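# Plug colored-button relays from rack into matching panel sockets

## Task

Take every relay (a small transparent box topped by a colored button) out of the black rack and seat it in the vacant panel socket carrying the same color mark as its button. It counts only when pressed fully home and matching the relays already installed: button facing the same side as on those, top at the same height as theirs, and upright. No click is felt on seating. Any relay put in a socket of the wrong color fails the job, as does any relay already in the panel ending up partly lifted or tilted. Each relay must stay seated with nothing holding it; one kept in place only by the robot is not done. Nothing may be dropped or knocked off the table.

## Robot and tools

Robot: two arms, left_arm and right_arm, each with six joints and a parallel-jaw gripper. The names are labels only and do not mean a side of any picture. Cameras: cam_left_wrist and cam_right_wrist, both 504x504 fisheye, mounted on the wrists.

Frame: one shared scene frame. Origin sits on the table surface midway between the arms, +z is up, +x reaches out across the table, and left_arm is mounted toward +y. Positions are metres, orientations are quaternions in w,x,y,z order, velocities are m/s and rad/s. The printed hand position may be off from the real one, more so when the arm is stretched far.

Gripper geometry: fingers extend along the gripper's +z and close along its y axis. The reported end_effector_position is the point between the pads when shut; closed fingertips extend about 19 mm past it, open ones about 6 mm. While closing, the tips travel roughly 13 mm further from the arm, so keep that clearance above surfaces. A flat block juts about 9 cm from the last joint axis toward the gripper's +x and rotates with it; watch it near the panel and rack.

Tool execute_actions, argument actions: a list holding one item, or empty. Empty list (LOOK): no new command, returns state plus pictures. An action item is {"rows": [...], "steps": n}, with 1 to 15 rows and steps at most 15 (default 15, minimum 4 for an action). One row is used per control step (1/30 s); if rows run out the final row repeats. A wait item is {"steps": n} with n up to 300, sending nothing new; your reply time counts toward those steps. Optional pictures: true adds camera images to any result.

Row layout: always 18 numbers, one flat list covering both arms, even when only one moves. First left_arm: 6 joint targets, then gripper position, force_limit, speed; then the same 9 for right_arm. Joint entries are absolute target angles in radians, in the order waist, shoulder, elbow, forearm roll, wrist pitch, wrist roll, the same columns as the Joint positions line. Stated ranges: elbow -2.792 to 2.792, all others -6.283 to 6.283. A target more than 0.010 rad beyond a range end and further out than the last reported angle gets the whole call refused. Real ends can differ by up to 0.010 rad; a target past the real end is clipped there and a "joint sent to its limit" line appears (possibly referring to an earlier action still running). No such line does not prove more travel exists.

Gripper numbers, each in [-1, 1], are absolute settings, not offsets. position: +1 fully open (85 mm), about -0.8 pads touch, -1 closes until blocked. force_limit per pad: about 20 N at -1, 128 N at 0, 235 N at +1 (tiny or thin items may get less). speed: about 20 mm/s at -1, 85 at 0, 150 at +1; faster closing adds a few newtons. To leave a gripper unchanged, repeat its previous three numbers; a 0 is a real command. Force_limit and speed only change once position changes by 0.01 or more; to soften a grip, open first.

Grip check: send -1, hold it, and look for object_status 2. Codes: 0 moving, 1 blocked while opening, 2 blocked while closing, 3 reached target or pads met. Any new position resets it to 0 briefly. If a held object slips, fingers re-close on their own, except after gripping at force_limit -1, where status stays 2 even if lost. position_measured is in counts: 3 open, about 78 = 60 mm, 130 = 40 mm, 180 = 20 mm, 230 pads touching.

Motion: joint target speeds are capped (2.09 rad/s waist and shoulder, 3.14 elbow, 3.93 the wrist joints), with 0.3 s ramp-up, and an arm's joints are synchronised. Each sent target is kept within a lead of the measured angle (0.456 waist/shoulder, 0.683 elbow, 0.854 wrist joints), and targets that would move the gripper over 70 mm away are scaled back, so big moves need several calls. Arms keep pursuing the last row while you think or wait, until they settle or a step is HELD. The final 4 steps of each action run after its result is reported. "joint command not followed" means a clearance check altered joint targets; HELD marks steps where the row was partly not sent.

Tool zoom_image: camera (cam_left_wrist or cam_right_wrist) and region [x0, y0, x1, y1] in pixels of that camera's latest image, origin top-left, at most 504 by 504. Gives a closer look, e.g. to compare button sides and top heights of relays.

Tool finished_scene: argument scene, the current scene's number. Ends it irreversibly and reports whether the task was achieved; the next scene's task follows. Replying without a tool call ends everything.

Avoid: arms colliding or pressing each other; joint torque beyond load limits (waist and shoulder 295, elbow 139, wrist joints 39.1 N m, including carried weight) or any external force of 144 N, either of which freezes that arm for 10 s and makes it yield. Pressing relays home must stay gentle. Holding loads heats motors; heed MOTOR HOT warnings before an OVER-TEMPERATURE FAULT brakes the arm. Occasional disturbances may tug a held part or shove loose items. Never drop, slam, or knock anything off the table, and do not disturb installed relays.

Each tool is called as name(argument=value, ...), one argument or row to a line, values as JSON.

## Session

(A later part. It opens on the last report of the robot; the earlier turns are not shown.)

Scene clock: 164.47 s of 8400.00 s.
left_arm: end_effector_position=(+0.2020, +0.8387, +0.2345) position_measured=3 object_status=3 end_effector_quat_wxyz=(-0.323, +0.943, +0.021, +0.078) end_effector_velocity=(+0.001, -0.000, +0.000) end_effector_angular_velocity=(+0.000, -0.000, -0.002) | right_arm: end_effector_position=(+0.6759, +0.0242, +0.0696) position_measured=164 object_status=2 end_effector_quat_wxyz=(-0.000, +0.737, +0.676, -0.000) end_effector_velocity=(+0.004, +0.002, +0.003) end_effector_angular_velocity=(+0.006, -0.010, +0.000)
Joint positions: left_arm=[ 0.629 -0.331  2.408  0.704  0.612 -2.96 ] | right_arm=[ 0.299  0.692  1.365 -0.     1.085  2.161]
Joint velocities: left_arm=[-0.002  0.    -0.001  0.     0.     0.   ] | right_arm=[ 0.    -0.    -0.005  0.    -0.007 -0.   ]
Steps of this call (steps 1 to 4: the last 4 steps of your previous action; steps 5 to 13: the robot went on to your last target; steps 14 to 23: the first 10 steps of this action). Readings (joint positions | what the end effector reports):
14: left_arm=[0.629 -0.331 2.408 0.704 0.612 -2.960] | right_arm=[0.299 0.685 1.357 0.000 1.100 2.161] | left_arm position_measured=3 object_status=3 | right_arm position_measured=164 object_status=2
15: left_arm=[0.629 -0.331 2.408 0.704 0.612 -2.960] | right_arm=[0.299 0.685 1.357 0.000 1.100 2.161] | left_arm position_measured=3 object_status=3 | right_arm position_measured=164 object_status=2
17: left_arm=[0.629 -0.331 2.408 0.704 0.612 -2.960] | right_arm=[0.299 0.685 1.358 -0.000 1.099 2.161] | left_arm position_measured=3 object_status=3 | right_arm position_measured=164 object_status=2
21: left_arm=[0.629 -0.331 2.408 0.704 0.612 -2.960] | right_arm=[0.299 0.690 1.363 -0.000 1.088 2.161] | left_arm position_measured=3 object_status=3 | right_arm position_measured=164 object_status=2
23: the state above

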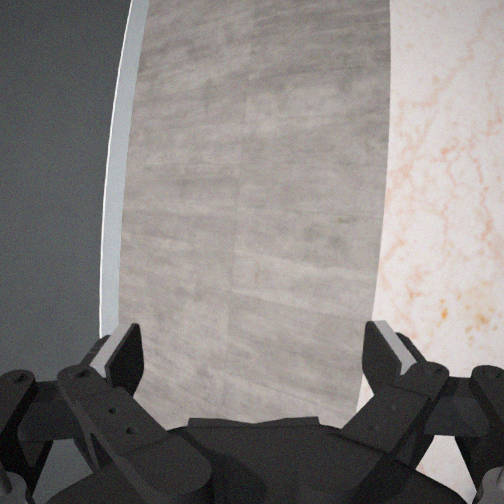

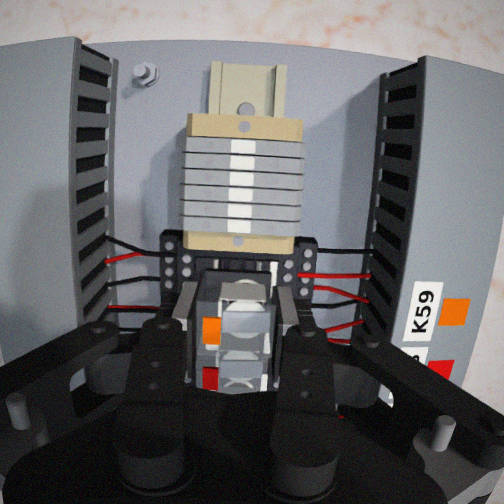

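execute_actions(
  actions=[],
)

Scene clock: 165.00 s of 8400.00 s.
left_arm: end_effector_position=(+0.2020, +0.8387, +0.2345) position_measured=3 object_status=3 end_effector_quat_wxyz=(-0.323, +0.943, +0.021, +0.078) end_effector_velocity=(+0.000, +0.000, -0.000) end_effector_angular_velocity=(-0.000, +0.000, -0.000) | right_arm: end_effector_position=(+0.6761, +0.0243, +0.0698) position_measured=164 object_status=2 end_effector_quat_wxyz=(-0.000, +0.737, +0.676, -0.000) end_effector_velocity=(+0.000, -0.000, -0.000) end_effector_angular_velocity=(-0.000, +0.000, -0.000)
Joint positions: left_arm=[ 0.629 -0.331  2.408  0.704  0.612 -2.96 ] | right_arm=[ 0.299  0.692  1.365 -0.     1.085  2.161]
Joint velocities: left_arm=[-0.  0. -0. -0.  0.  0.] | right_arm=[-0.     0.001 -0.    -0.    -0.    -0.   ]
Kept back: nothing.
Steps of this call (steps 1 to 4: the last 4 steps of your previous action; steps 5 to 15: the robot went on to your last target; step 16: nothing new was sent). Readings (joint positions | what the end effector reports):
1: left_arm=[0.629 -0.331 2.408 0.704 0.612 -2.960] | right_arm=[0.299 0.692 1.365 -0.000 1.085 2.161] | left_arm position_measured=3 object_status=3 | right_arm position_measured=164 object_status=2
2: left_arm=[0.629 -0.331 2.408 0.704 0.612 -2.960] | right_arm=[0.299 0.692 1.365 -0.000 1.085 2.161] | left_arm position_measured=3 object_status=3 | right_arm position_measured=164 object_status=2
4: left_arm=[0.629 -0.331 2.408 0.704 0.612 -2.960] | right_arm=[0.299 0.692 1.365 -0.000 1.085 2.161] | left_arm position_measured=3 object_status=3 | right_arm position_measured=164 object_status=2
8: left_arm=[0.629 -0.331 2.408 0.704 0.612 -2.960] | right_arm=[0.299 0.692 1.365 -0.000 1.085 2.161] | left_arm position_measured=3 object_status=3 | right_arm position_measured=164 object_status=2
16: the state above
All arms were judged still, so your last target was given up. Only a new action makes them travel on or press farther. Fingers that are still opening or closing keep moving.

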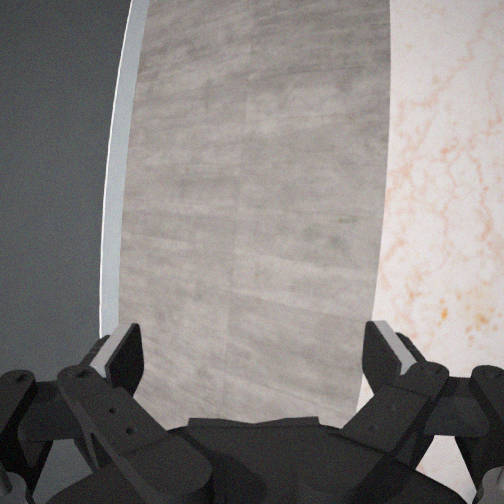

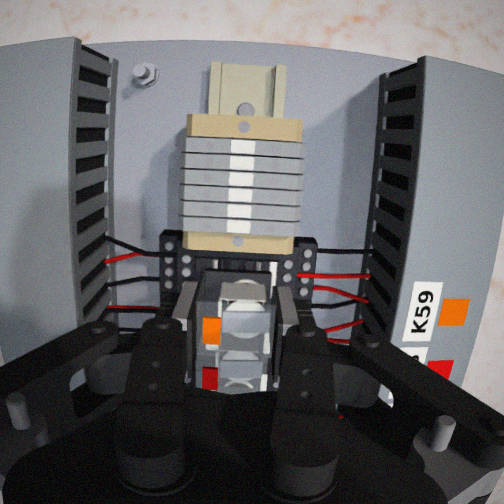

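execute_actions(
  actions=[
    {"rows":[[0.629,-0.331,2.408,0.704,0.612,-2.96,1,0,0,0.2991,0.6948,1.3672,0,1.0796,2.161,-1,-0.5,0]],"steps":15},
  ],
  pictures=true,
)

zoom_image(
  camera="cam_right_wrist",
  region=[160,200,320,360],
)

Scene clock: 165.50 s of 8400.00 s.
left_arm: end_effector_position=(+0.2020, +0.8387, +0.2345) position_measured=3 object_status=3 end_effector_quat_wxyz=(-0.323, +0.943, +0.021, +0.078) end_effector_velocity=(+0.000, +0.000, +0.000) end_effector_angular_velocity=(+0.000, +0.002, -0.002) | right_arm: end_effector_position=(+0.6761, +0.0245, +0.0666) position_measured=164 object_status=2 end_effector_quat_wxyz=(+0.000, +0.737, +0.676, +0.000) end_effector_velocity=(+0.000, -0.002, -0.003) end_effector_angular_velocity=(-0.003, +0.003, -0.001)
Joint positions: left_arm=[ 0.629 -0.331  2.408  0.704  0.612 -2.96 ] | right_arm=[0.299 0.694 1.367 0.    1.08  2.161]
Joint velocities: left_arm=[-0.     0.    -0.     0.     0.001  0.002] | right_arm=[-0.001  0.004  0.    -0.001 -0.    -0.   ]
Steps of this call (steps 1 to 4: nothing new was sent; steps 5 to 15: the first 11 steps of this action). Readings (joint positions | what the end effector reports):
5: left_arm=[0.629 -0.331 2.408 0.704 0.612 -2.960] | right_arm=[0.299 0.692 1.365 0.000 1.085 2.161] | left_arm position_measured=3 object_status=3 | right_arm position_measured=164 object_status=2
6: left_arm=[0.629 -0.331 2.408 0.704 0.612 -2.960] | right_arm=[0.299 0.693 1.366 0.000 1.082 2.161] | left_arm position_measured=3 object_status=3 | right_arm position_measured=164 object_status=2
8: left_arm=[0.629 -0.331 2.408 0.704 0.612 -2.960] | right_arm=[0.299 0.694 1.366 0.000 1.080 2.161] | left_arm position_measured=3 object_status=3 | right_arm position_measured=164 object_status=2
12: left_arm=[0.629 -0.331 2.408 0.704 0.612 -2.960] | right_arm=[0.299 0.694 1.367 0.000 1.080 2.161] | left_arm position_measured=3 object_status=3 | right_arm position_measured=164 object_status=2
15: the state above

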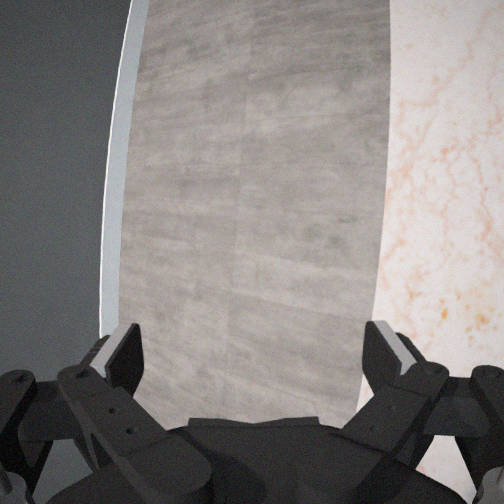

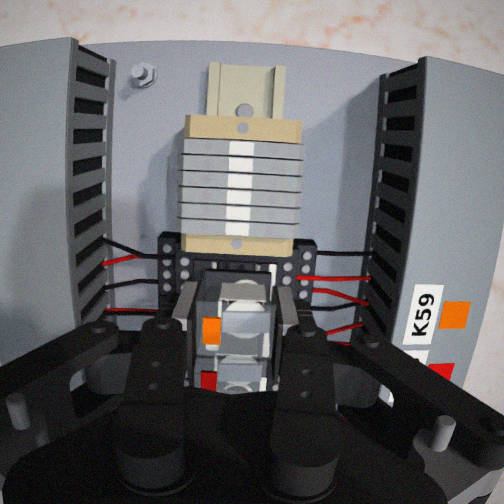

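Region (160, 200, 320, 360) of cam_right_wrist's 504x504 image, scaled by 3.150, with more detail than that image has.

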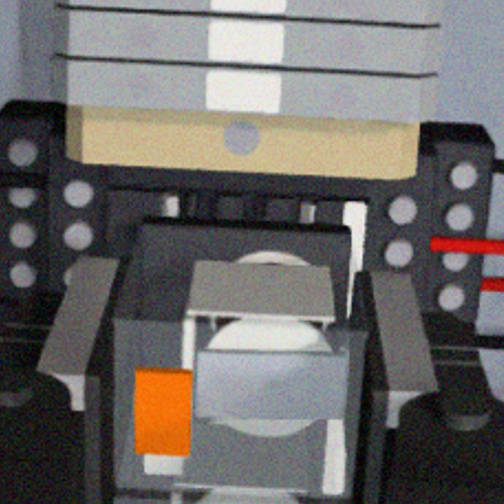

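execute_actions(
  actions=[
    {"rows":[[0.629,-0.331,2.408,0.704,0.612,-2.96,1,0,0,0.2991,0.6963,1.3685,0,1.0768,2.161,-1,-0.5,0]],"steps":15},
  ],
  pictures=true,
)

zoom_image(
  camera="cam_right_wrist",
  region=[160,200,320,360],
)

Scene clock: 176.33 s of 8400.00 s.
left_arm: end_effector_position=(+0.2020, +0.8387, +0.2345) position_measured=3 object_status=3 end_effector_quat_wxyz=(-0.323, +0.943, +0.021, +0.078) end_effector_velocity=(-0.000, +0.000, +0.000) end_effector_angular_velocity=(+0.000, -0.000, +0.001) | right_arm: end_effector_position=(+0.6770, +0.0249, +0.0676) position_measured=164 object_status=2 end_effector_quat_wxyz=(+0.000, +0.737, +0.676, +0.002) end_effector_velocity=(-0.000, +0.000, -0.000) end_effector_angular_velocity=(-0.000, +0.000, +0.000)
Joint positions: left_arm=[ 0.629 -0.331  2.408  0.704  0.612 -2.96 ] | right_arm=[0.299 0.694 1.366 0.    1.079 2.161]
Joint velocities: left_arm=[ 0.    -0.    -0.001  0.     0.001 -0.   ] | right_arm=[ 0.  0.  0.  0.  0. -0.]
FORCE FAULT: contact force on the right arm reached its limit, and that arm stopped for 10 seconds. The contact can be on any part of that arm, not only on its tool. That arm's remaining commands of this call were not run. That arm holds still and accepts commands again. Move the arm away from the contact; if what it grips holds it there, let go first. Pushing or pulling that hard again can fault the arm again.
Kept back: nothing.
The stop of the right arm began at step 25 of this call (marked STOPPED below). From that step on that arm followed nothing that you had sent. 13 of its steps, steps kept back included, did not run and will not run. The other arm was sent all steps of this action in this call, none kept back. Nothing is kept back now, and the robot has no last target.
Steps of this call (steps 1 to 4: the last 4 steps of your previous action; steps 5 to 15: the robot went on to your last target; steps 16 to 22: nothing new was sent; steps 23 to 33: the first 11 steps of this action; steps 34 to 37: the last 4 steps of this action, not kept back; steps 38 to 325: the stop continued). Readings (joint positions | what the end effector reports):
23: left_arm=[0.629 -0.331 2.408 0.704 0.612 -2.960] | right_arm=[0.299 0.695 1.367 0.000 1.080 2.161] | left_arm position_measured=3 object_status=3 | right_arm position_measured=164 object_status=2
24: left_arm=[0.629 -0.331 2.408 0.704 0.612 -2.960] | right_arm=[0.299 0.695 1.367 0.000 1.079 2.161] | left_arm position_measured=3 object_status=3 | right_arm position_measured=164 object_status=2
25: left_arm=[0.629 -0.331 2.408 0.704 0.612 -2.960] | right_arm=[0.299 0.694 1.366 0.000 1.079 2.161] | left_arm position_measured=3 object_status=3 | right_arm position_measured=164 object_status=2 STOPPED (the right arm)
26: left_arm=[0.629 -0.331 2.408 0.704 0.612 -2.960] | right_arm=[0.299 0.694 1.366 0.000 1.079 2.161] | left_arm position_measured=3 object_status=3 | right_arm position_measured=164 object_status=2
30: left_arm=[0.629 -0.331 2.408 0.704 0.612 -2.960] | right_arm=[0.299 0.694 1.366 0.000 1.079 2.161] | left_arm position_measured=3 object_status=3 | right_arm position_measured=164 object_status=2
325: the state above

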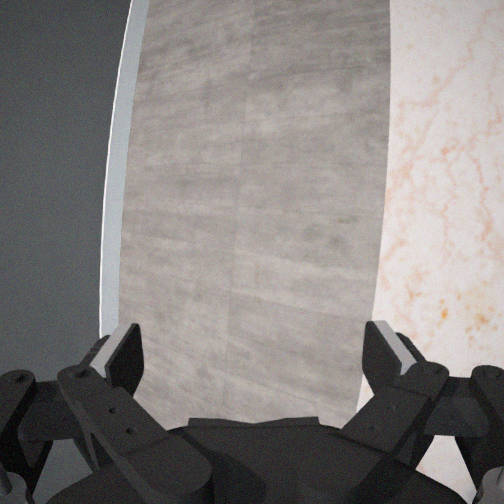

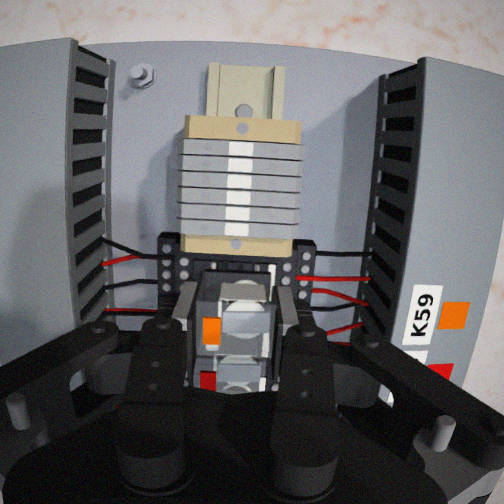

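Region (160, 200, 320, 360) of cam_right_wrist's 504x504 image, scaled by 3.150, with more detail than that image has.

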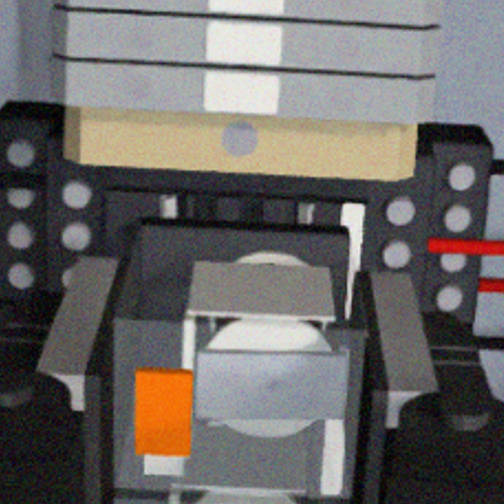

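execute_actions(
  actions=[
    {"rows":[[0.629,-0.331,2.408,0.704,0.612,-2.96,1,0,0,0.2991,0.6903,1.3632,0,1.088,2.161,-1,-0.5,0],[0.629,-0.331,2.408,0.704,0.612,-2.96,1,0,0,0.2991,0.6903,1.3632,0,1.088,2.161,-1,-0.5,0],[0.629,-0.331,2.408,0.704,0.612,-2.96,1,0,0,0.2991,0.6903,1.3632,0,1.088,2.161,-1,-0.5,0],[0.629,-0.331,2.408,0.704,0.612,-2.96,1,0,0,0.2991,0.6903,1.3632,0,1.088,2.161,-1,-0.5,0],[0.629,-0.331,2.408,0.704,0.612,-2.96,1,0,0,0.2991,0.6903,1.3632,0,1.088,2.161,-1,-0.5,0],[0.629,-0.331,2.408,0.704,0.612,-2.96,1,0,0,0.2991,0.6903,1.3632,0,1.088,2.161,-1,-0.5,0],[0.629,-0.331,2.408,0.704,0.612,-2.96,1,0,0,0.2999,0.6892,1.3651,0,1.0872,2.1618,-1,-0.5,0]],"steps":15},
  ],
)

execute_actions(
  actions=[
    {"rows":[[0.629,-0.331,2.408,0.704,0.612,-2.96,1,0,0,0.2999,0.6922,1.3677,0,1.0815,2.1618,-1,-0.5,0]],"steps":15},
  ],
  pictures=true,
)

zoom_image(
  camera="cam_right_wrist",
  region=[160,200,320,360],
)

Scene clock: 177.80 s of 8400.00 s.
left_arm: end_effector_position=(+0.2020, +0.8387, +0.2345) position_measured=3 object_status=3 end_effector_quat_wxyz=(-0.323, +0.943, +0.021, +0.078) end_effector_velocity=(-0.000, +0.000, +0.000) end_effector_angular_velocity=(+0.000, -0.001, +0.001) | right_arm: end_effector_position=(+0.6750, +0.0245, +0.0718) position_measured=164 object_status=2 end_effector_quat_wxyz=(-0.000, +0.737, +0.676, -0.000) end_effector_velocity=(+0.000, +0.000, +0.001) end_effector_angular_velocity=(+0.001, -0.003, -0.001)
Joint positions: left_arm=[ 0.629 -0.331  2.408  0.704  0.612 -2.96 ] | right_arm=[0.3   0.689 1.365 0.    1.088 2.162]
Joint velocities: left_arm=[ 0.001  0.    -0.    -0.    -0.001 -0.001] | right_arm=[ 0.    -0.001  0.001 -0.001 -0.002  0.002]
Steps of this call (steps 1 to 33: nothing new was sent; steps 34 to 44: the first 11 steps of this action). Readings (joint positions | what the end effector reports):
34: left_arm=[0.629 -0.331 2.408 0.704 0.612 -2.960] | right_arm=[0.299 0.694 1.366 0.000 1.079 2.161] | left_arm position_measured=3 object_status=3 | right_arm position_measured=164 object_status=2
35: left_arm=[0.629 -0.331 2.408 0.704 0.612 -2.960] | right_arm=[0.299 0.692 1.365 0.000 1.084 2.161] | left_arm position_measured=3 object_status=3 | right_arm position_measured=164 object_status=2
37: left_arm=[0.629 -0.331 2.408 0.704 0.612 -2.960] | right_arm=[0.299 0.690 1.363 0.000 1.088 2.161] | left_arm position_measured=3 object_status=3 | right_arm position_measured=164 object_status=2
41: left_arm=[0.629 -0.331 2.408 0.704 0.612 -2.960] | right_arm=[0.299 0.690 1.364 0.000 1.088 2.161] | left_arm position_measured=3 object_status=3 | right_arm position_measured=164 object_status=2
44: the state above

Scene clock: 178.30 s of 8400.00 s.
left_arm: end_effector_position=(+0.2020, +0.8387, +0.2345) position_measured=3 object_status=3 end_effector_quat_wxyz=(-0.323, +0.943, +0.021, +0.078) end_effector_velocity=(-0.000, -0.000, -0.000) end_effector_angular_velocity=(-0.000, -0.000, +0.000) | right_arm: end_effector_position=(+0.6751, +0.0246, +0.0682) position_measured=164 object_status=2 end_effector_quat_wxyz=(+0.000, +0.737, +0.676, +0.000) end_effector_velocity=(+0.000, -0.000, -0.001) end_effector_angular_velocity=(-0.000, +0.001, +0.000)
Joint positions: left_arm=[ 0.629 -0.331  2.408  0.704  0.612 -2.96 ] | right_arm=[ 0.3    0.692  1.368 -0.     1.082  2.162]
Joint velocities: left_arm=[ 0.  0.  0.  0. -0. -0.] | right_arm=[-0.     0.001 -0.    -0.     0.     0.   ]
Steps of this call (steps 1 to 4: the last 4 steps of your previous action; steps 5 to 15: the first 11 steps of this action). Readings (joint positions | what the end effector reports):
5: left_arm=[0.629 -0.331 2.408 0.704 0.612 -2.960] | right_arm=[0.300 0.689 1.365 0.000 1.087 2.162] | left_arm position_measured=3 object_status=3 | right_arm position_measured=164 object_status=2
6: left_arm=[0.629 -0.331 2.408 0.704 0.612 -2.960] | right_arm=[0.300 0.690 1.366 0.000 1.084 2.162] | left_arm position_measured=3 object_status=3 | right_arm position_measured=164 object_status=2
8: left_arm=[0.629 -0.331 2.408 0.704 0.612 -2.960] | right_arm=[0.300 0.692 1.368 -0.000 1.082 2.162] | left_arm position_measured=3 object_status=3 | right_arm position_measured=164 object_status=2
12: left_arm=[0.629 -0.331 2.408 0.704 0.612 -2.960] | right_arm=[0.300 0.692 1.368 -0.000 1.082 2.162] | left_arm position_measured=3 object_status=3 | right_arm position_measured=164 object_status=2
15: the state above

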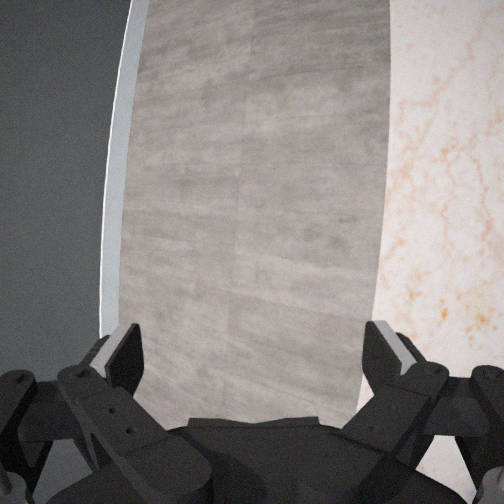

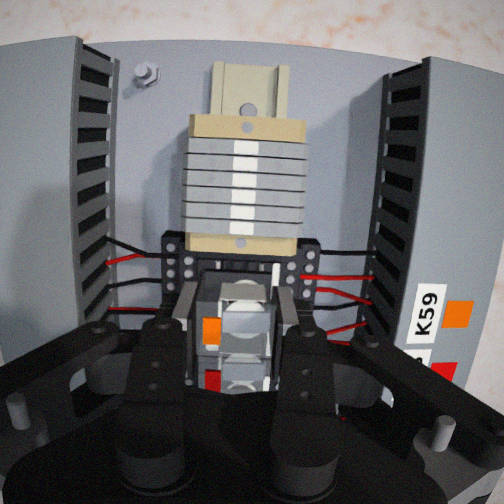

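Region (160, 200, 320, 360) of cam_right_wrist's 504x504 image, scaled by 3.150, with more detail than that image has.

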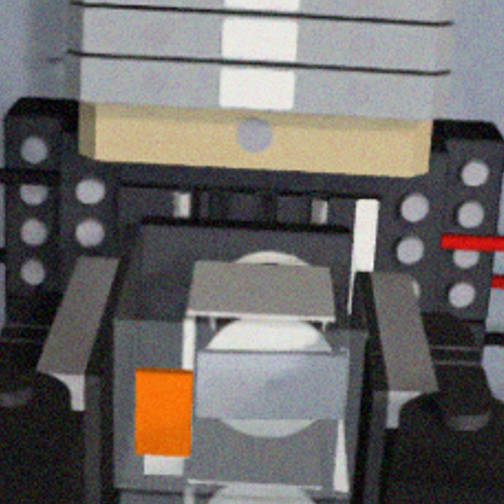

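execute_actions(
  actions=[
    {"rows":[[0.629,-0.331,2.408,0.704,0.612,-2.96,1,0,0,0.2997,0.6925,1.3672,0,1.0817,2.1616,-1,-0.5,0],[0.629,-0.331,2.408,0.704,0.612,-2.96,1,0,0,0.2997,0.6925,1.3672,0,1.0817,2.1616,-1,-0.5,0],[0.629,-0.331,2.408,0.704,0.612,-2.96,1,0,0,0.2997,0.6925,1.3672,0,1.0817,2.1616,-1,-0.5,0],[0.629,-0.331,2.408,0.704,0.612,-2.96,1,0,0,0.2997,0.6925,1.3672,0,1.0817,2.1616,-1,-0.5,0],[0.629,-0.331,2.408,0.704,0.612,-2.96,1,0,0,0.2997,0.6925,1.3672,0,1.0817,2.1616,-1,-0.5,0],[0.629,-0.331,2.408,0.704,0.612,-2.96,1,0,0,0.2997,0.6932,1.3679,0,1.0803,2.1616,-1,-0.5,0]],"steps":15},
  ],
  pictures=true,
)

zoom_image(
  camera="cam_right_wrist",
  region=[160,200,320,360],
)

Scene clock: 178.87 s of 8400.00 s.
left_arm: end_effector_position=(+0.2020, +0.8387, +0.2345) position_measured=3 object_status=3 end_effector_quat_wxyz=(-0.323, +0.943, +0.021, +0.078) end_effector_velocity=(+0.000, +0.000, +0.000) end_effector_angular_velocity=(+0.000, -0.001, +0.001) | right_arm: end_effector_position=(+0.6754, +0.0246, +0.0673) position_measured=164 object_status=2 end_effector_quat_wxyz=(+0.000, +0.737, +0.676, +0.000) end_effector_velocity=(-0.000, -0.000, -0.001) end_effector_angular_velocity=(+0.000, +0.000, -0.000)
Joint positions: left_arm=[ 0.629 -0.331  2.408  0.704  0.612 -2.96 ] | right_arm=[0.3   0.693 1.368 0.    1.08  2.162]
Joint velocities: left_arm=[-0.     0.    -0.     0.    -0.    -0.001] | right_arm=[ 0.     0.     0.002  0.    -0.002  0.   ]
Steps of this call (steps 1 to 4: the last 4 steps of your previous action; steps 5 to 6: the robot went on to your last target; steps 7 to 17: the first 11 steps of this action). Readings (joint positions | what the end effector reports):
7: left_arm=[0.629 -0.331 2.408 0.704 0.612 -2.960] | right_arm=[0.300 0.692 1.368 -0.000 1.082 2.162] | left_arm position_measured=3 object_status=3 | right_arm position_measured=164 object_status=2
8: left_arm=[0.629 -0.331 2.408 0.704 0.612 -2.960] | right_arm=[0.300 0.692 1.367 0.000 1.082 2.162] | left_arm position_measured=3 object_status=3 | right_arm position_measured=164 object_status=2
10: left_arm=[0.629 -0.331 2.408 0.704 0.612 -2.960] | right_arm=[0.300 0.692 1.367 0.000 1.082 2.162] | left_arm position_measured=3 object_status=3 | right_arm position_measured=164 object_status=2
14: left_arm=[0.629 -0.331 2.408 0.704 0.612 -2.960] | right_arm=[0.300 0.693 1.367 0.000 1.081 2.162] | left_arm position_measured=3 object_status=3 | right_arm position_measured=164 object_status=2
17: the state above

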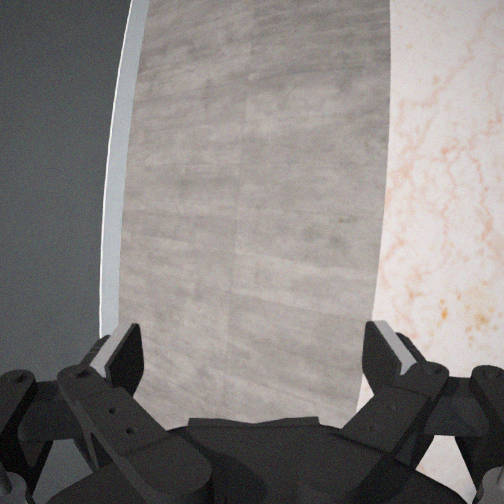

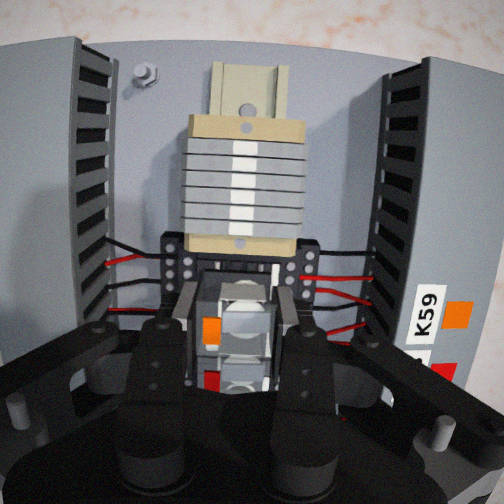

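Region (160, 200, 320, 360) of cam_right_wrist's 504x504 image, scaled by 3.150, with more detail than that image has.

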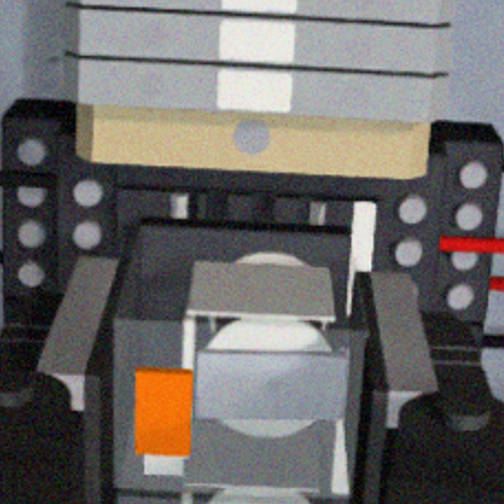

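execute_actions(
  actions=[
    {"rows":[[0.629,-0.331,2.408,0.704,0.612,-2.96,1,0,0,0.2997,0.6937,1.3684,0,1.0793,2.1616,-1,-0.5,0]],"steps":15},
  ],
  pictures=true,
)

zoom_image(
  camera="cam_right_wrist",
  region=[160,200,320,360],
)

Scene clock: 179.37 s of 8400.00 s.
left_arm: end_effector_position=(+0.2020, +0.8387, +0.2345) position_measured=3 object_status=3 end_effector_quat_wxyz=(-0.323, +0.943, +0.021, +0.078) end_effector_velocity=(+0.000, -0.000, +0.000) end_effector_angular_velocity=(+0.000, -0.001, -0.000) | right_arm: end_effector_position=(+0.6753, +0.0246, +0.0665) position_measured=164 object_status=2 end_effector_quat_wxyz=(+0.000, +0.737, +0.676, +0.000) end_effector_velocity=(-0.000, -0.000, -0.001) end_effector_angular_velocity=(-0.001, +0.000, +0.000)
Joint positions: left_arm=[ 0.629 -0.331  2.408  0.704  0.612 -2.96 ] | right_arm=[0.3   0.694 1.368 0.    1.079 2.162]
Joint velocities: left_arm=[-0.    -0.001  0.    -0.    -0.001 -0.001] | right_arm=[-0.     0.001  0.    -0.001 -0.    -0.   ]
Steps of this call (steps 1 to 4: the last 4 steps of your previous action; steps 5 to 15: the first 11 steps of this action). Readings (joint positions | what the end effector reports):
5: left_arm=[0.629 -0.331 2.408 0.704 0.612 -2.960] | right_arm=[0.300 0.693 1.368 0.000 1.080 2.162] | left_arm position_measured=3 object_status=3 | right_arm position_measured=164 object_status=2
6: left_arm=[0.629 -0.331 2.408 0.704 0.612 -2.960] | right_arm=[0.300 0.693 1.368 0.000 1.080 2.162] | left_arm position_measured=3 object_status=3 | right_arm position_measured=164 object_status=2
8: left_arm=[0.629 -0.331 2.408 0.704 0.612 -2.960] | right_arm=[0.300 0.693 1.368 0.000 1.079 2.162] | left_arm position_measured=3 object_status=3 | right_arm position_measured=164 object_status=2
12: left_arm=[0.629 -0.331 2.408 0.704 0.612 -2.960] | right_arm=[0.300 0.693 1.368 0.000 1.079 2.162] | left_arm position_measured=3 object_status=3 | right_arm position_measured=164 object_status=2
15: the state above

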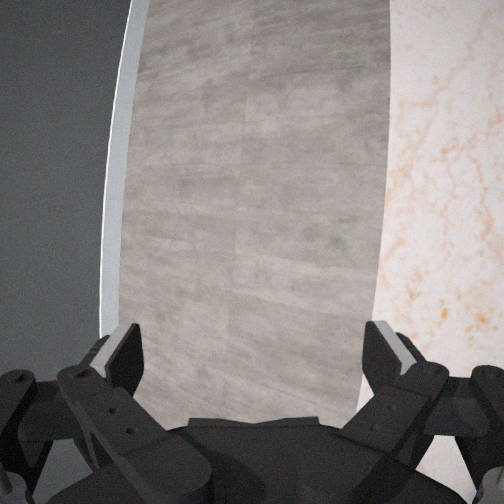

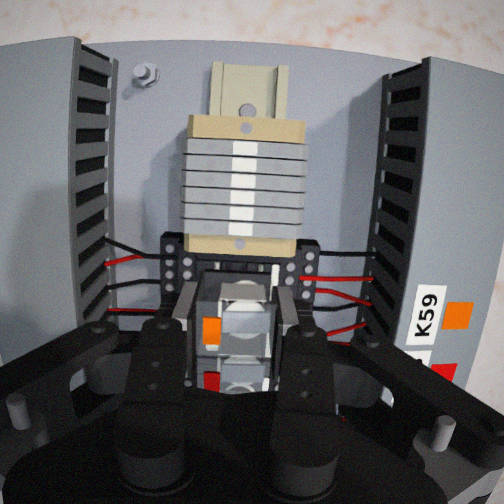

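Region (160, 200, 320, 360) of cam_right_wrist's 504x504 image, scaled by 3.150, with more detail than that image has.

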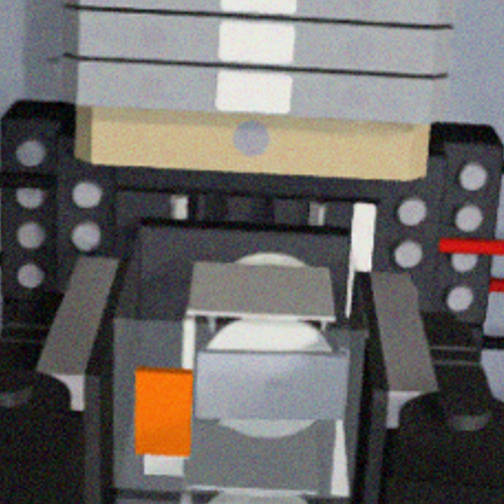

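Past the previous jam height. Another 0.7 mm.

execute_actions(
  actions=[
    {"rows":[[0.629,-0.331,2.408,0.704,0.612,-2.96,1,0,0,0.2997,0.6942,1.3689,0,1.0783,2.1616,-1,-0.5,0]],"steps":15},
  ],
)

execute_actions(
  actions=[
    {"rows":[[0.629,-0.331,2.408,0.704,0.612,-2.96,1,0,0,0.2997,0.6947,1.3694,0,1.0773,2.1616,-1,-0.5,0]],"steps":15},
  ],
  pictures=true,
)

zoom_image(
  camera="cam_right_wrist",
  region=[160,200,320,360],
)

Scene clock: 179.90 s of 8400.00 s.
left_arm: end_effector_position=(+0.2020, +0.8387, +0.2345) position_measured=3 object_status=3 end_effector_quat_wxyz=(-0.323, +0.943, +0.021, +0.078) end_effector_velocity=(-0.001, +0.000, -0.000) end_effector_angular_velocity=(-0.000, +0.000, +0.002) | right_arm: end_effector_position=(+0.6753, +0.0246, +0.0658) position_measured=164 object_status=2 end_effector_quat_wxyz=(+0.000, +0.737, +0.676, +0.000) end_effector_velocity=(-0.001, +0.000, -0.002) end_effector_angular_velocity=(-0.001, +0.002, +0.001)
Joint positions: left_arm=[ 0.629 -0.331  2.408  0.704  0.612 -2.96 ] | right_arm=[0.3   0.694 1.369 0.    1.078 2.162]
Joint velocities: left_arm=[ 0.002 -0.     0.     0.     0.001 -0.   ] | right_arm=[ 0.001  0.003  0.     0.    -0.    -0.   ]
Steps of this call (steps 1 to 4: the last 4 steps of your previous action; step 5: the robot went on to your last target; steps 6 to 16: the first 11 steps of this action). Readings (joint positions | what the end effector reports):
6: left_arm=[0.629 -0.331 2.408 0.704 0.612 -2.960] | right_arm=[0.300 0.694 1.368 0.000 1.079 2.162] | left_arm position_measured=3 object_status=3 | right_arm position_measured=164 object_status=2
7: left_arm=[0.629 -0.331 2.408 0.704 0.612 -2.960] | right_arm=[0.300 0.694 1.369 0.000 1.079 2.162] | left_arm position_measured=3 object_status=3 | right_arm position_measured=164 object_status=2
9: left_arm=[0.629 -0.331 2.408 0.704 0.612 -2.960] | right_arm=[0.300 0.694 1.369 0.000 1.078 2.162] | left_arm position_measured=3 object_status=3 | right_arm position_measured=164 object_status=2
13: left_arm=[0.629 -0.331 2.408 0.704 0.612 -2.960] | right_arm=[0.300 0.694 1.369 0.000 1.078 2.162] | left_arm position_measured=3 object_status=3 | right_arm position_measured=164 object_status=2
16: the state above

Scene clock: 180.40 s of 8400.00 s.
left_arm: end_effector_position=(+0.2020, +0.8387, +0.2345) position_measured=3 object_status=3 end_effector_quat_wxyz=(-0.323, +0.943, +0.021, +0.078) end_effector_velocity=(+0.000, -0.000, -0.001) end_effector_angular_velocity=(-0.000, +0.000, -0.002) | right_arm: end_effector_position=(+0.6753, +0.0245, +0.0651) position_measured=164 object_status=2 end_effector_quat_wxyz=(+0.000, +0.737, +0.676, +0.000) end_effector_velocity=(-0.000, +0.000, +0.000) end_effector_angular_velocity=(+0.000, -0.000, +0.000)
Joint positions: left_arm=[ 0.629 -0.331  2.408  0.704  0.612 -2.96 ] | right_arm=[0.3   0.695 1.369 0.    1.077 2.162]
Joint velocities: left_arm=[-0.001 -0.     0.001 -0.    -0.001  0.001] | right_arm=[ 0. -0.  0. -0. -0. -0.]
Steps of this call (steps 1 to 4: the last 4 steps of your previous action; steps 5 to 15: the first 11 steps of this action). Readings (joint positions | what the end effector reports):
5: left_arm=[0.629 -0.331 2.408 0.704 0.612 -2.960] | right_arm=[0.300 0.694 1.369 0.000 1.078 2.162] | left_arm position_measured=3 object_status=3 | right_arm position_measured=164 object_status=2
6: left_arm=[0.629 -0.331 2.408 0.704 0.612 -2.960] | right_arm=[0.300 0.694 1.369 0.000 1.078 2.162] | left_arm position_measured=3 object_status=3 | right_arm position_measured=164 object_status=2
8: left_arm=[0.629 -0.331 2.408 0.704 0.612 -2.960] | right_arm=[0.300 0.694 1.369 0.000 1.077 2.162] | left_arm position_measured=3 object_status=3 | right_arm position_measured=164 object_status=2
12: left_arm=[0.629 -0.331 2.408 0.704 0.612 -2.960] | right_arm=[0.300 0.695 1.369 0.000 1.077 2.162] | left_arm position_measured=3 object_status=3 | right_arm position_measured=164 object_status=2
15: the state above

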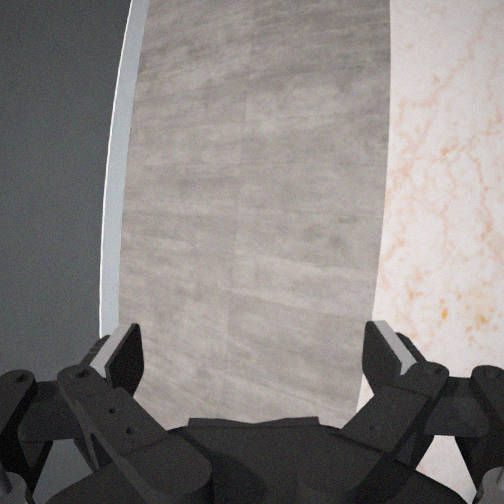

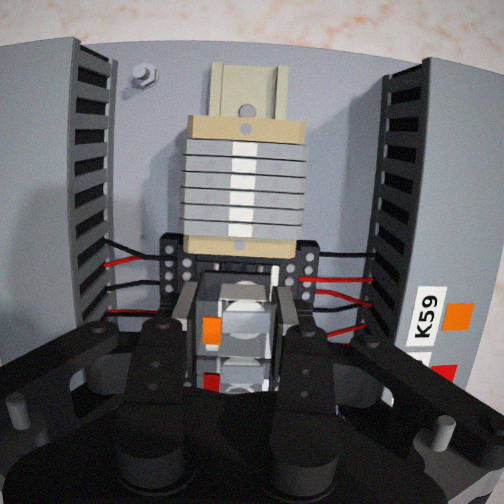

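Region (160, 200, 320, 360) of cam_right_wrist's 504x504 image, scaled by 3.150, with more detail than that image has.

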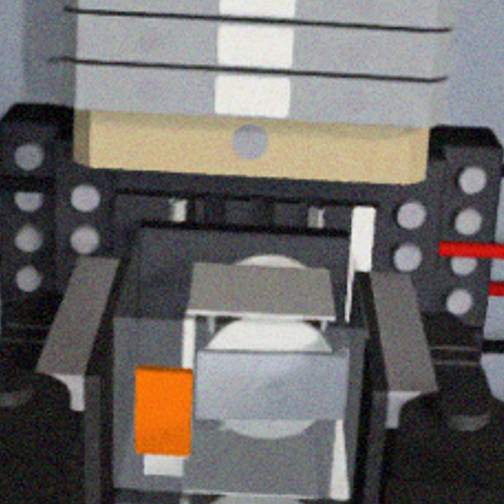

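Going in. Continue.

execute_actions(
  actions=[
    {"rows":[[0.629,-0.331,2.408,0.704,0.612,-2.96,1,0,0,0.2997,0.6954,1.3701,0,1.0759,2.1616,-1,-0.5,0]],"steps":15},
  ],
)

execute_actions(
  actions=[
    {"rows":[[0.629,-0.331,2.408,0.704,0.612,-2.96,1,0,0,0.2997,0.6961,1.3708,0,1.0745,2.1616,-1,-0.5,0]],"steps":15},
  ],
  pictures=true,
)

zoom_image(
  camera="cam_right_wrist",
  region=[160,200,320,360],
)

Scene clock: 180.93 s of 8400.00 s.
left_arm: end_effector_position=(+0.2020, +0.8387, +0.2345) position_measured=3 object_status=3 end_effector_quat_wxyz=(-0.323, +0.943, +0.021, +0.078) end_effector_velocity=(+0.000, -0.000, -0.000) end_effector_angular_velocity=(-0.000, +0.000, -0.001) | right_arm: end_effector_position=(+0.6753, +0.0245, +0.0640) position_measured=164 object_status=2 end_effector_quat_wxyz=(+0.000, +0.737, +0.676, +0.000) end_effector_velocity=(-0.000, +0.000, -0.000) end_effector_angular_velocity=(+0.000, +0.000, +0.000)
Joint positions: left_arm=[ 0.629 -0.331  2.408  0.704  0.612 -2.96 ] | right_arm=[0.3   0.695 1.37  0.    1.076 2.162]
Joint velocities: left_arm=[-0.001  0.    -0.     0.     0.001 -0.   ] | right_arm=[ 0.001  0.     0.     0.    -0.     0.   ]
Steps of this call (steps 1 to 4: the last 4 steps of your previous action; step 5: the robot went on to your last target; steps 6 to 16: the first 11 steps of this action). Readings (joint positions | what the end effector reports):
6: left_arm=[0.629 -0.331 2.408 0.704 0.612 -2.960] | right_arm=[0.300 0.695 1.369 0.000 1.077 2.162] | left_arm position_measured=3 object_status=3 | right_arm position_measured=164 object_status=2
7: left_arm=[0.629 -0.331 2.408 0.704 0.612 -2.960] | right_arm=[0.300 0.695 1.370 0.000 1.076 2.162] | left_arm position_measured=3 object_status=3 | right_arm position_measured=164 object_status=2
9: left_arm=[0.629 -0.331 2.408 0.704 0.612 -2.960] | right_arm=[0.300 0.695 1.370 0.000 1.076 2.162] | left_arm position_measured=3 object_status=3 | right_arm position_measured=164 object_status=2
13: left_arm=[0.629 -0.331 2.408 0.704 0.612 -2.960] | right_arm=[0.300 0.695 1.370 0.000 1.076 2.162] | left_arm position_measured=3 object_status=3 | right_arm position_measured=164 object_status=2
16: the state above

Scene clock: 191.17 s of 8400.00 s.
left_arm: end_effector_position=(+0.2020, +0.8387, +0.2345) position_measured=3 object_status=3 end_effector_quat_wxyz=(-0.323, +0.943, +0.021, +0.078) end_effector_velocity=(+0.000, +0.000, +0.000) end_effector_angular_velocity=(+0.000, -0.002, +0.000) | right_arm: end_effector_position=(+0.6762, +0.0256, +0.0664) position_measured=164 object_status=2 end_effector_quat_wxyz=(+0.000, +0.737, +0.675, +0.002) end_effector_velocity=(-0.000, +0.000, +0.000) end_effector_angular_velocity=(+0.000, -0.000, +0.000)
Joint positions: left_arm=[ 0.629 -0.331  2.408  0.704  0.612 -2.96 ] | right_arm=[0.3   0.694 1.368 0.001 1.076 2.162]
Joint velocities: left_arm=[ 0.    -0.     0.    -0.    -0.002 -0.001] | right_arm=[ 0. -0.  0.  0. -0.  0.]
FORCE FAULT: contact force on the right arm reached its limit, and that arm stopped for 10 seconds. The contact can be on any part of that arm, not only on its tool. That arm's remaining commands of this call were not run. That arm holds still and accepts commands again. Move the arm away from the contact; if what it grips holds it there, let go first. Pushing or pulling that hard again can fault the arm again.
Kept back: nothing.
The stop of the right arm began at step 7 of this call (marked STOPPED below). From that step on that arm followed nothing that you had sent. 13 of its steps, steps kept back included, did not run and will not run. The other arm was sent all steps of this action in this call, none kept back. Nothing is kept back now, and the robot has no last target.
Steps of this call (steps 1 to 4: the last 4 steps of your previous action; steps 5 to 15: the first 11 steps of this action; steps 16 to 19: the last 4 steps of this action, not kept back; steps 20 to 307: the stop continued). Readings (joint positions | what the end effector reports):
5: left_arm=[0.629 -0.331 2.408 0.704 0.612 -2.960] | right_arm=[0.300 0.695 1.370 0.000 1.076 2.162] | left_arm position_measured=3 object_status=3 | right_arm position_measured=164 object_status=2
6: left_arm=[0.629 -0.331 2.408 0.704 0.612 -2.960] | right_arm=[0.300 0.695 1.369 0.001 1.076 2.162] | left_arm position_measured=3 object_status=3 | right_arm position_measured=164 object_status=2
7: left_arm=[0.629 -0.331 2.408 0.704 0.612 -2.960] | right_arm=[0.300 0.694 1.368 0.001 1.076 2.162] | left_arm position_measured=3 object_status=3 | right_arm position_measured=164 object_status=2 STOPPED (the right arm)
8: left_arm=[0.629 -0.331 2.408 0.704 0.612 -2.960] | right_arm=[0.300 0.694 1.368 0.001 1.076 2.162] | left_arm position_measured=3 object_status=3 | right_arm position_measured=164 object_status=2
12: left_arm=[0.629 -0.331 2.408 0.704 0.612 -2.960] | right_arm=[0.300 0.694 1.368 0.001 1.076 2.162] | left_arm position_measured=3 object_status=3 | right_arm position_measured=164 object_status=2
307: the state above

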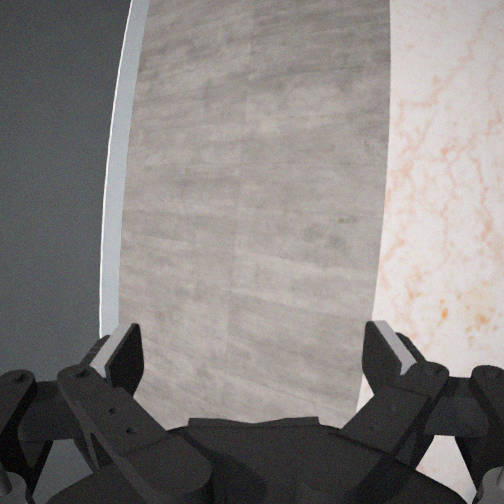

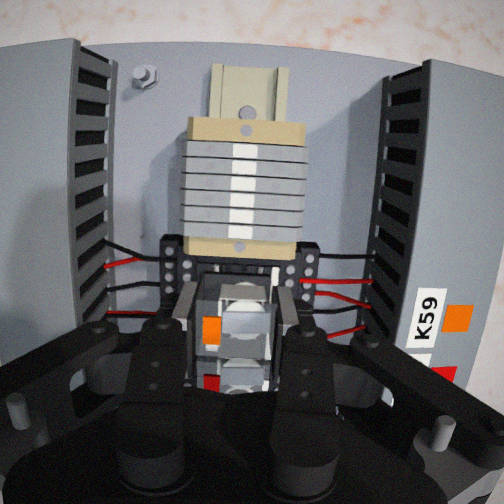

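Region (160, 200, 320, 360) of cam_right_wrist's 504x504 image, scaled by 3.150, with more detail than that image has.

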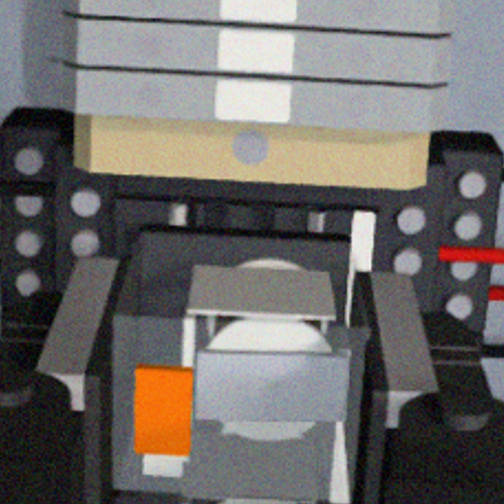

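execute_actions(
  actions=[
    {"rows":[[0.629,-0.331,2.408,0.704,0.612,-2.96,1,0,0,0.2997,0.6947,1.3694,0,1.0773,2.1616,0,-0.5,-1]],"steps":15},
  ],
)

execute_actions(
  actions=[
    {"steps":30},
  ],
  pictures=true,
)

zoom_image(
  camera="cam_right_wrist",
  region=[130,200,350,420],
)

Scene clock: 191.77 s of 8400.00 s.
left_arm: end_effector_position=(+0.2020, +0.8387, +0.2345) position_measured=3 object_status=3 end_effector_quat_wxyz=(-0.323, +0.943, +0.021, +0.078) end_effector_velocity=(-0.001, +0.000, -0.000) end_effector_angular_velocity=(-0.001, +0.001, +0.002) | right_arm: end_effector_position=(+0.6753, +0.0245, +0.0649) position_measured=150 object_status=0 end_effector_quat_wxyz=(+0.000, +0.737, +0.676, +0.000) end_effector_velocity=(-0.000, +0.001, +0.001) end_effector_angular_velocity=(+0.000, -0.001, +0.001)
Joint positions: left_arm=[ 0.629 -0.331  2.408  0.704  0.612 -2.96 ] | right_arm=[ 0.3    0.695  1.369 -0.     1.077  2.162]
Joint velocities: left_arm=[ 0.001 -0.     0.    -0.     0.002 -0.   ] | right_arm=[ 0.001 -0.    -0.    -0.     0.     0.   ]
Steps of this call (steps 1 to 7: nothing new was sent; steps 8 to 18: the first 11 steps of this action). Readings (joint positions | what the end effector reports):
8: left_arm=[0.629 -0.331 2.408 0.704 0.612 -2.960] | right_arm=[0.300 0.694 1.368 0.001 1.076 2.162] | left_arm position_measured=3 object_status=3 | right_arm position_measured=164 object_status=0
9: left_arm=[0.629 -0.331 2.408 0.704 0.612 -2.960] | right_arm=[0.300 0.694 1.368 0.001 1.077 2.162] | left_arm position_measured=3 object_status=3 | right_arm position_measured=164 object_status=0
11: left_arm=[0.629 -0.331 2.408 0.704 0.612 -2.960] | right_arm=[0.300 0.694 1.370 -0.000 1.077 2.162] | left_arm position_measured=3 object_status=3 | right_arm position_measured=161 object_status=0
15: left_arm=[0.629 -0.331 2.408 0.704 0.612 -2.960] | right_arm=[0.300 0.695 1.370 -0.000 1.077 2.162] | left_arm position_measured=3 object_status=3 | right_arm position_measured=155 object_status=0
18: the state above

Scene clock: 192.77 s of 8400.00 s.
left_arm: end_effector_position=(+0.2020, +0.8387, +0.2345) position_measured=3 object_status=3 end_effector_quat_wxyz=(-0.323, +0.943, +0.021, +0.078) end_effector_velocity=(-0.000, +0.000, +0.000) end_effector_angular_velocity=(+0.000, -0.001, +0.001) | right_arm: end_effector_position=(+0.6753, +0.0245, +0.0649) position_measured=129 object_status=3 end_effector_quat_wxyz=(+0.000, +0.737, +0.676, +0.000) end_effector_velocity=(+0.000, -0.000, +0.001) end_effector_angular_velocity=(+0.000, -0.001, -0.000)
Joint positions: left_arm=[ 0.629 -0.331  2.408  0.704  0.612 -2.96 ] | right_arm=[0.3   0.695 1.369 0.    1.077 2.162]
Joint velocities: left_arm=[ 0.001 -0.    -0.     0.    -0.001 -0.   ] | right_arm=[-0.    -0.001 -0.    -0.     0.     0.   ]
Kept back: nothing.
Steps of this call (steps 1 to 4: the last 4 steps of your previous action; steps 5 to 15: the robot went on to your last target; steps 16 to 30: nothing new was sent). Readings (joint positions | what the end effector reports):
1: left_arm=[0.629 -0.331 2.408 0.704 0.612 -2.960] | right_arm=[0.300 0.695 1.369 -0.000 1.077 2.162] | left_arm position_measured=3 object_status=3 | right_arm position_measured=148 object_status=0
2: left_arm=[0.629 -0.331 2.408 0.704 0.612 -2.960] | right_arm=[0.300 0.695 1.369 -0.000 1.077 2.162] | left_arm position_measured=3 object_status=3 | right_arm position_measured=146 object_status=0
4: left_arm=[0.629 -0.331 2.408 0.704 0.612 -2.960] | right_arm=[0.300 0.695 1.369 -0.000 1.077 2.162] | left_arm position_measured=3 object_status=3 | right_arm position_measured=143 object_status=0
8: left_arm=[0.629 -0.331 2.408 0.704 0.612 -2.960] | right_arm=[0.300 0.695 1.369 -0.000 1.077 2.162] | left_arm position_measured=3 object_status=3 | right_arm position_measured=136 object_status=0
30: the state above
All arms were judged still, so your last target was given up. Only a new action makes them travel on or press farther. Fingers that are still opening or closing keep moving.

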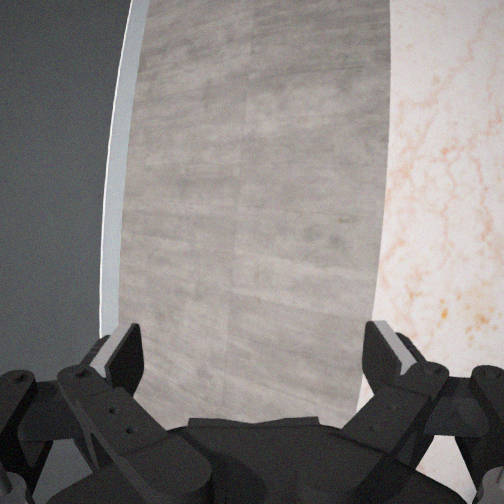

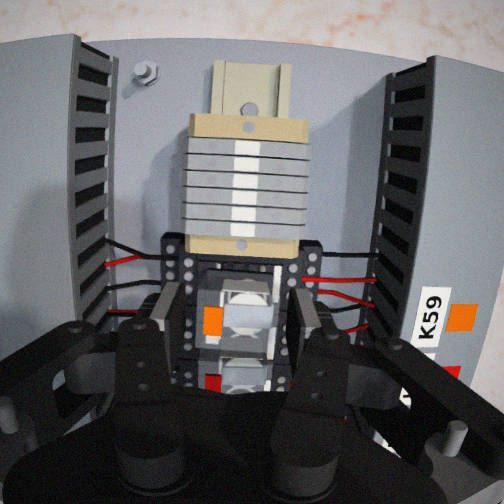

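Region (130, 200, 350, 420) of cam_right_wrist's 504x504 image, scaled by 2.291, with more detail than that image has.

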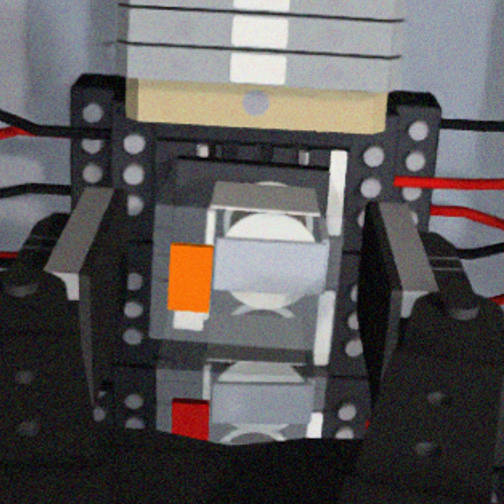

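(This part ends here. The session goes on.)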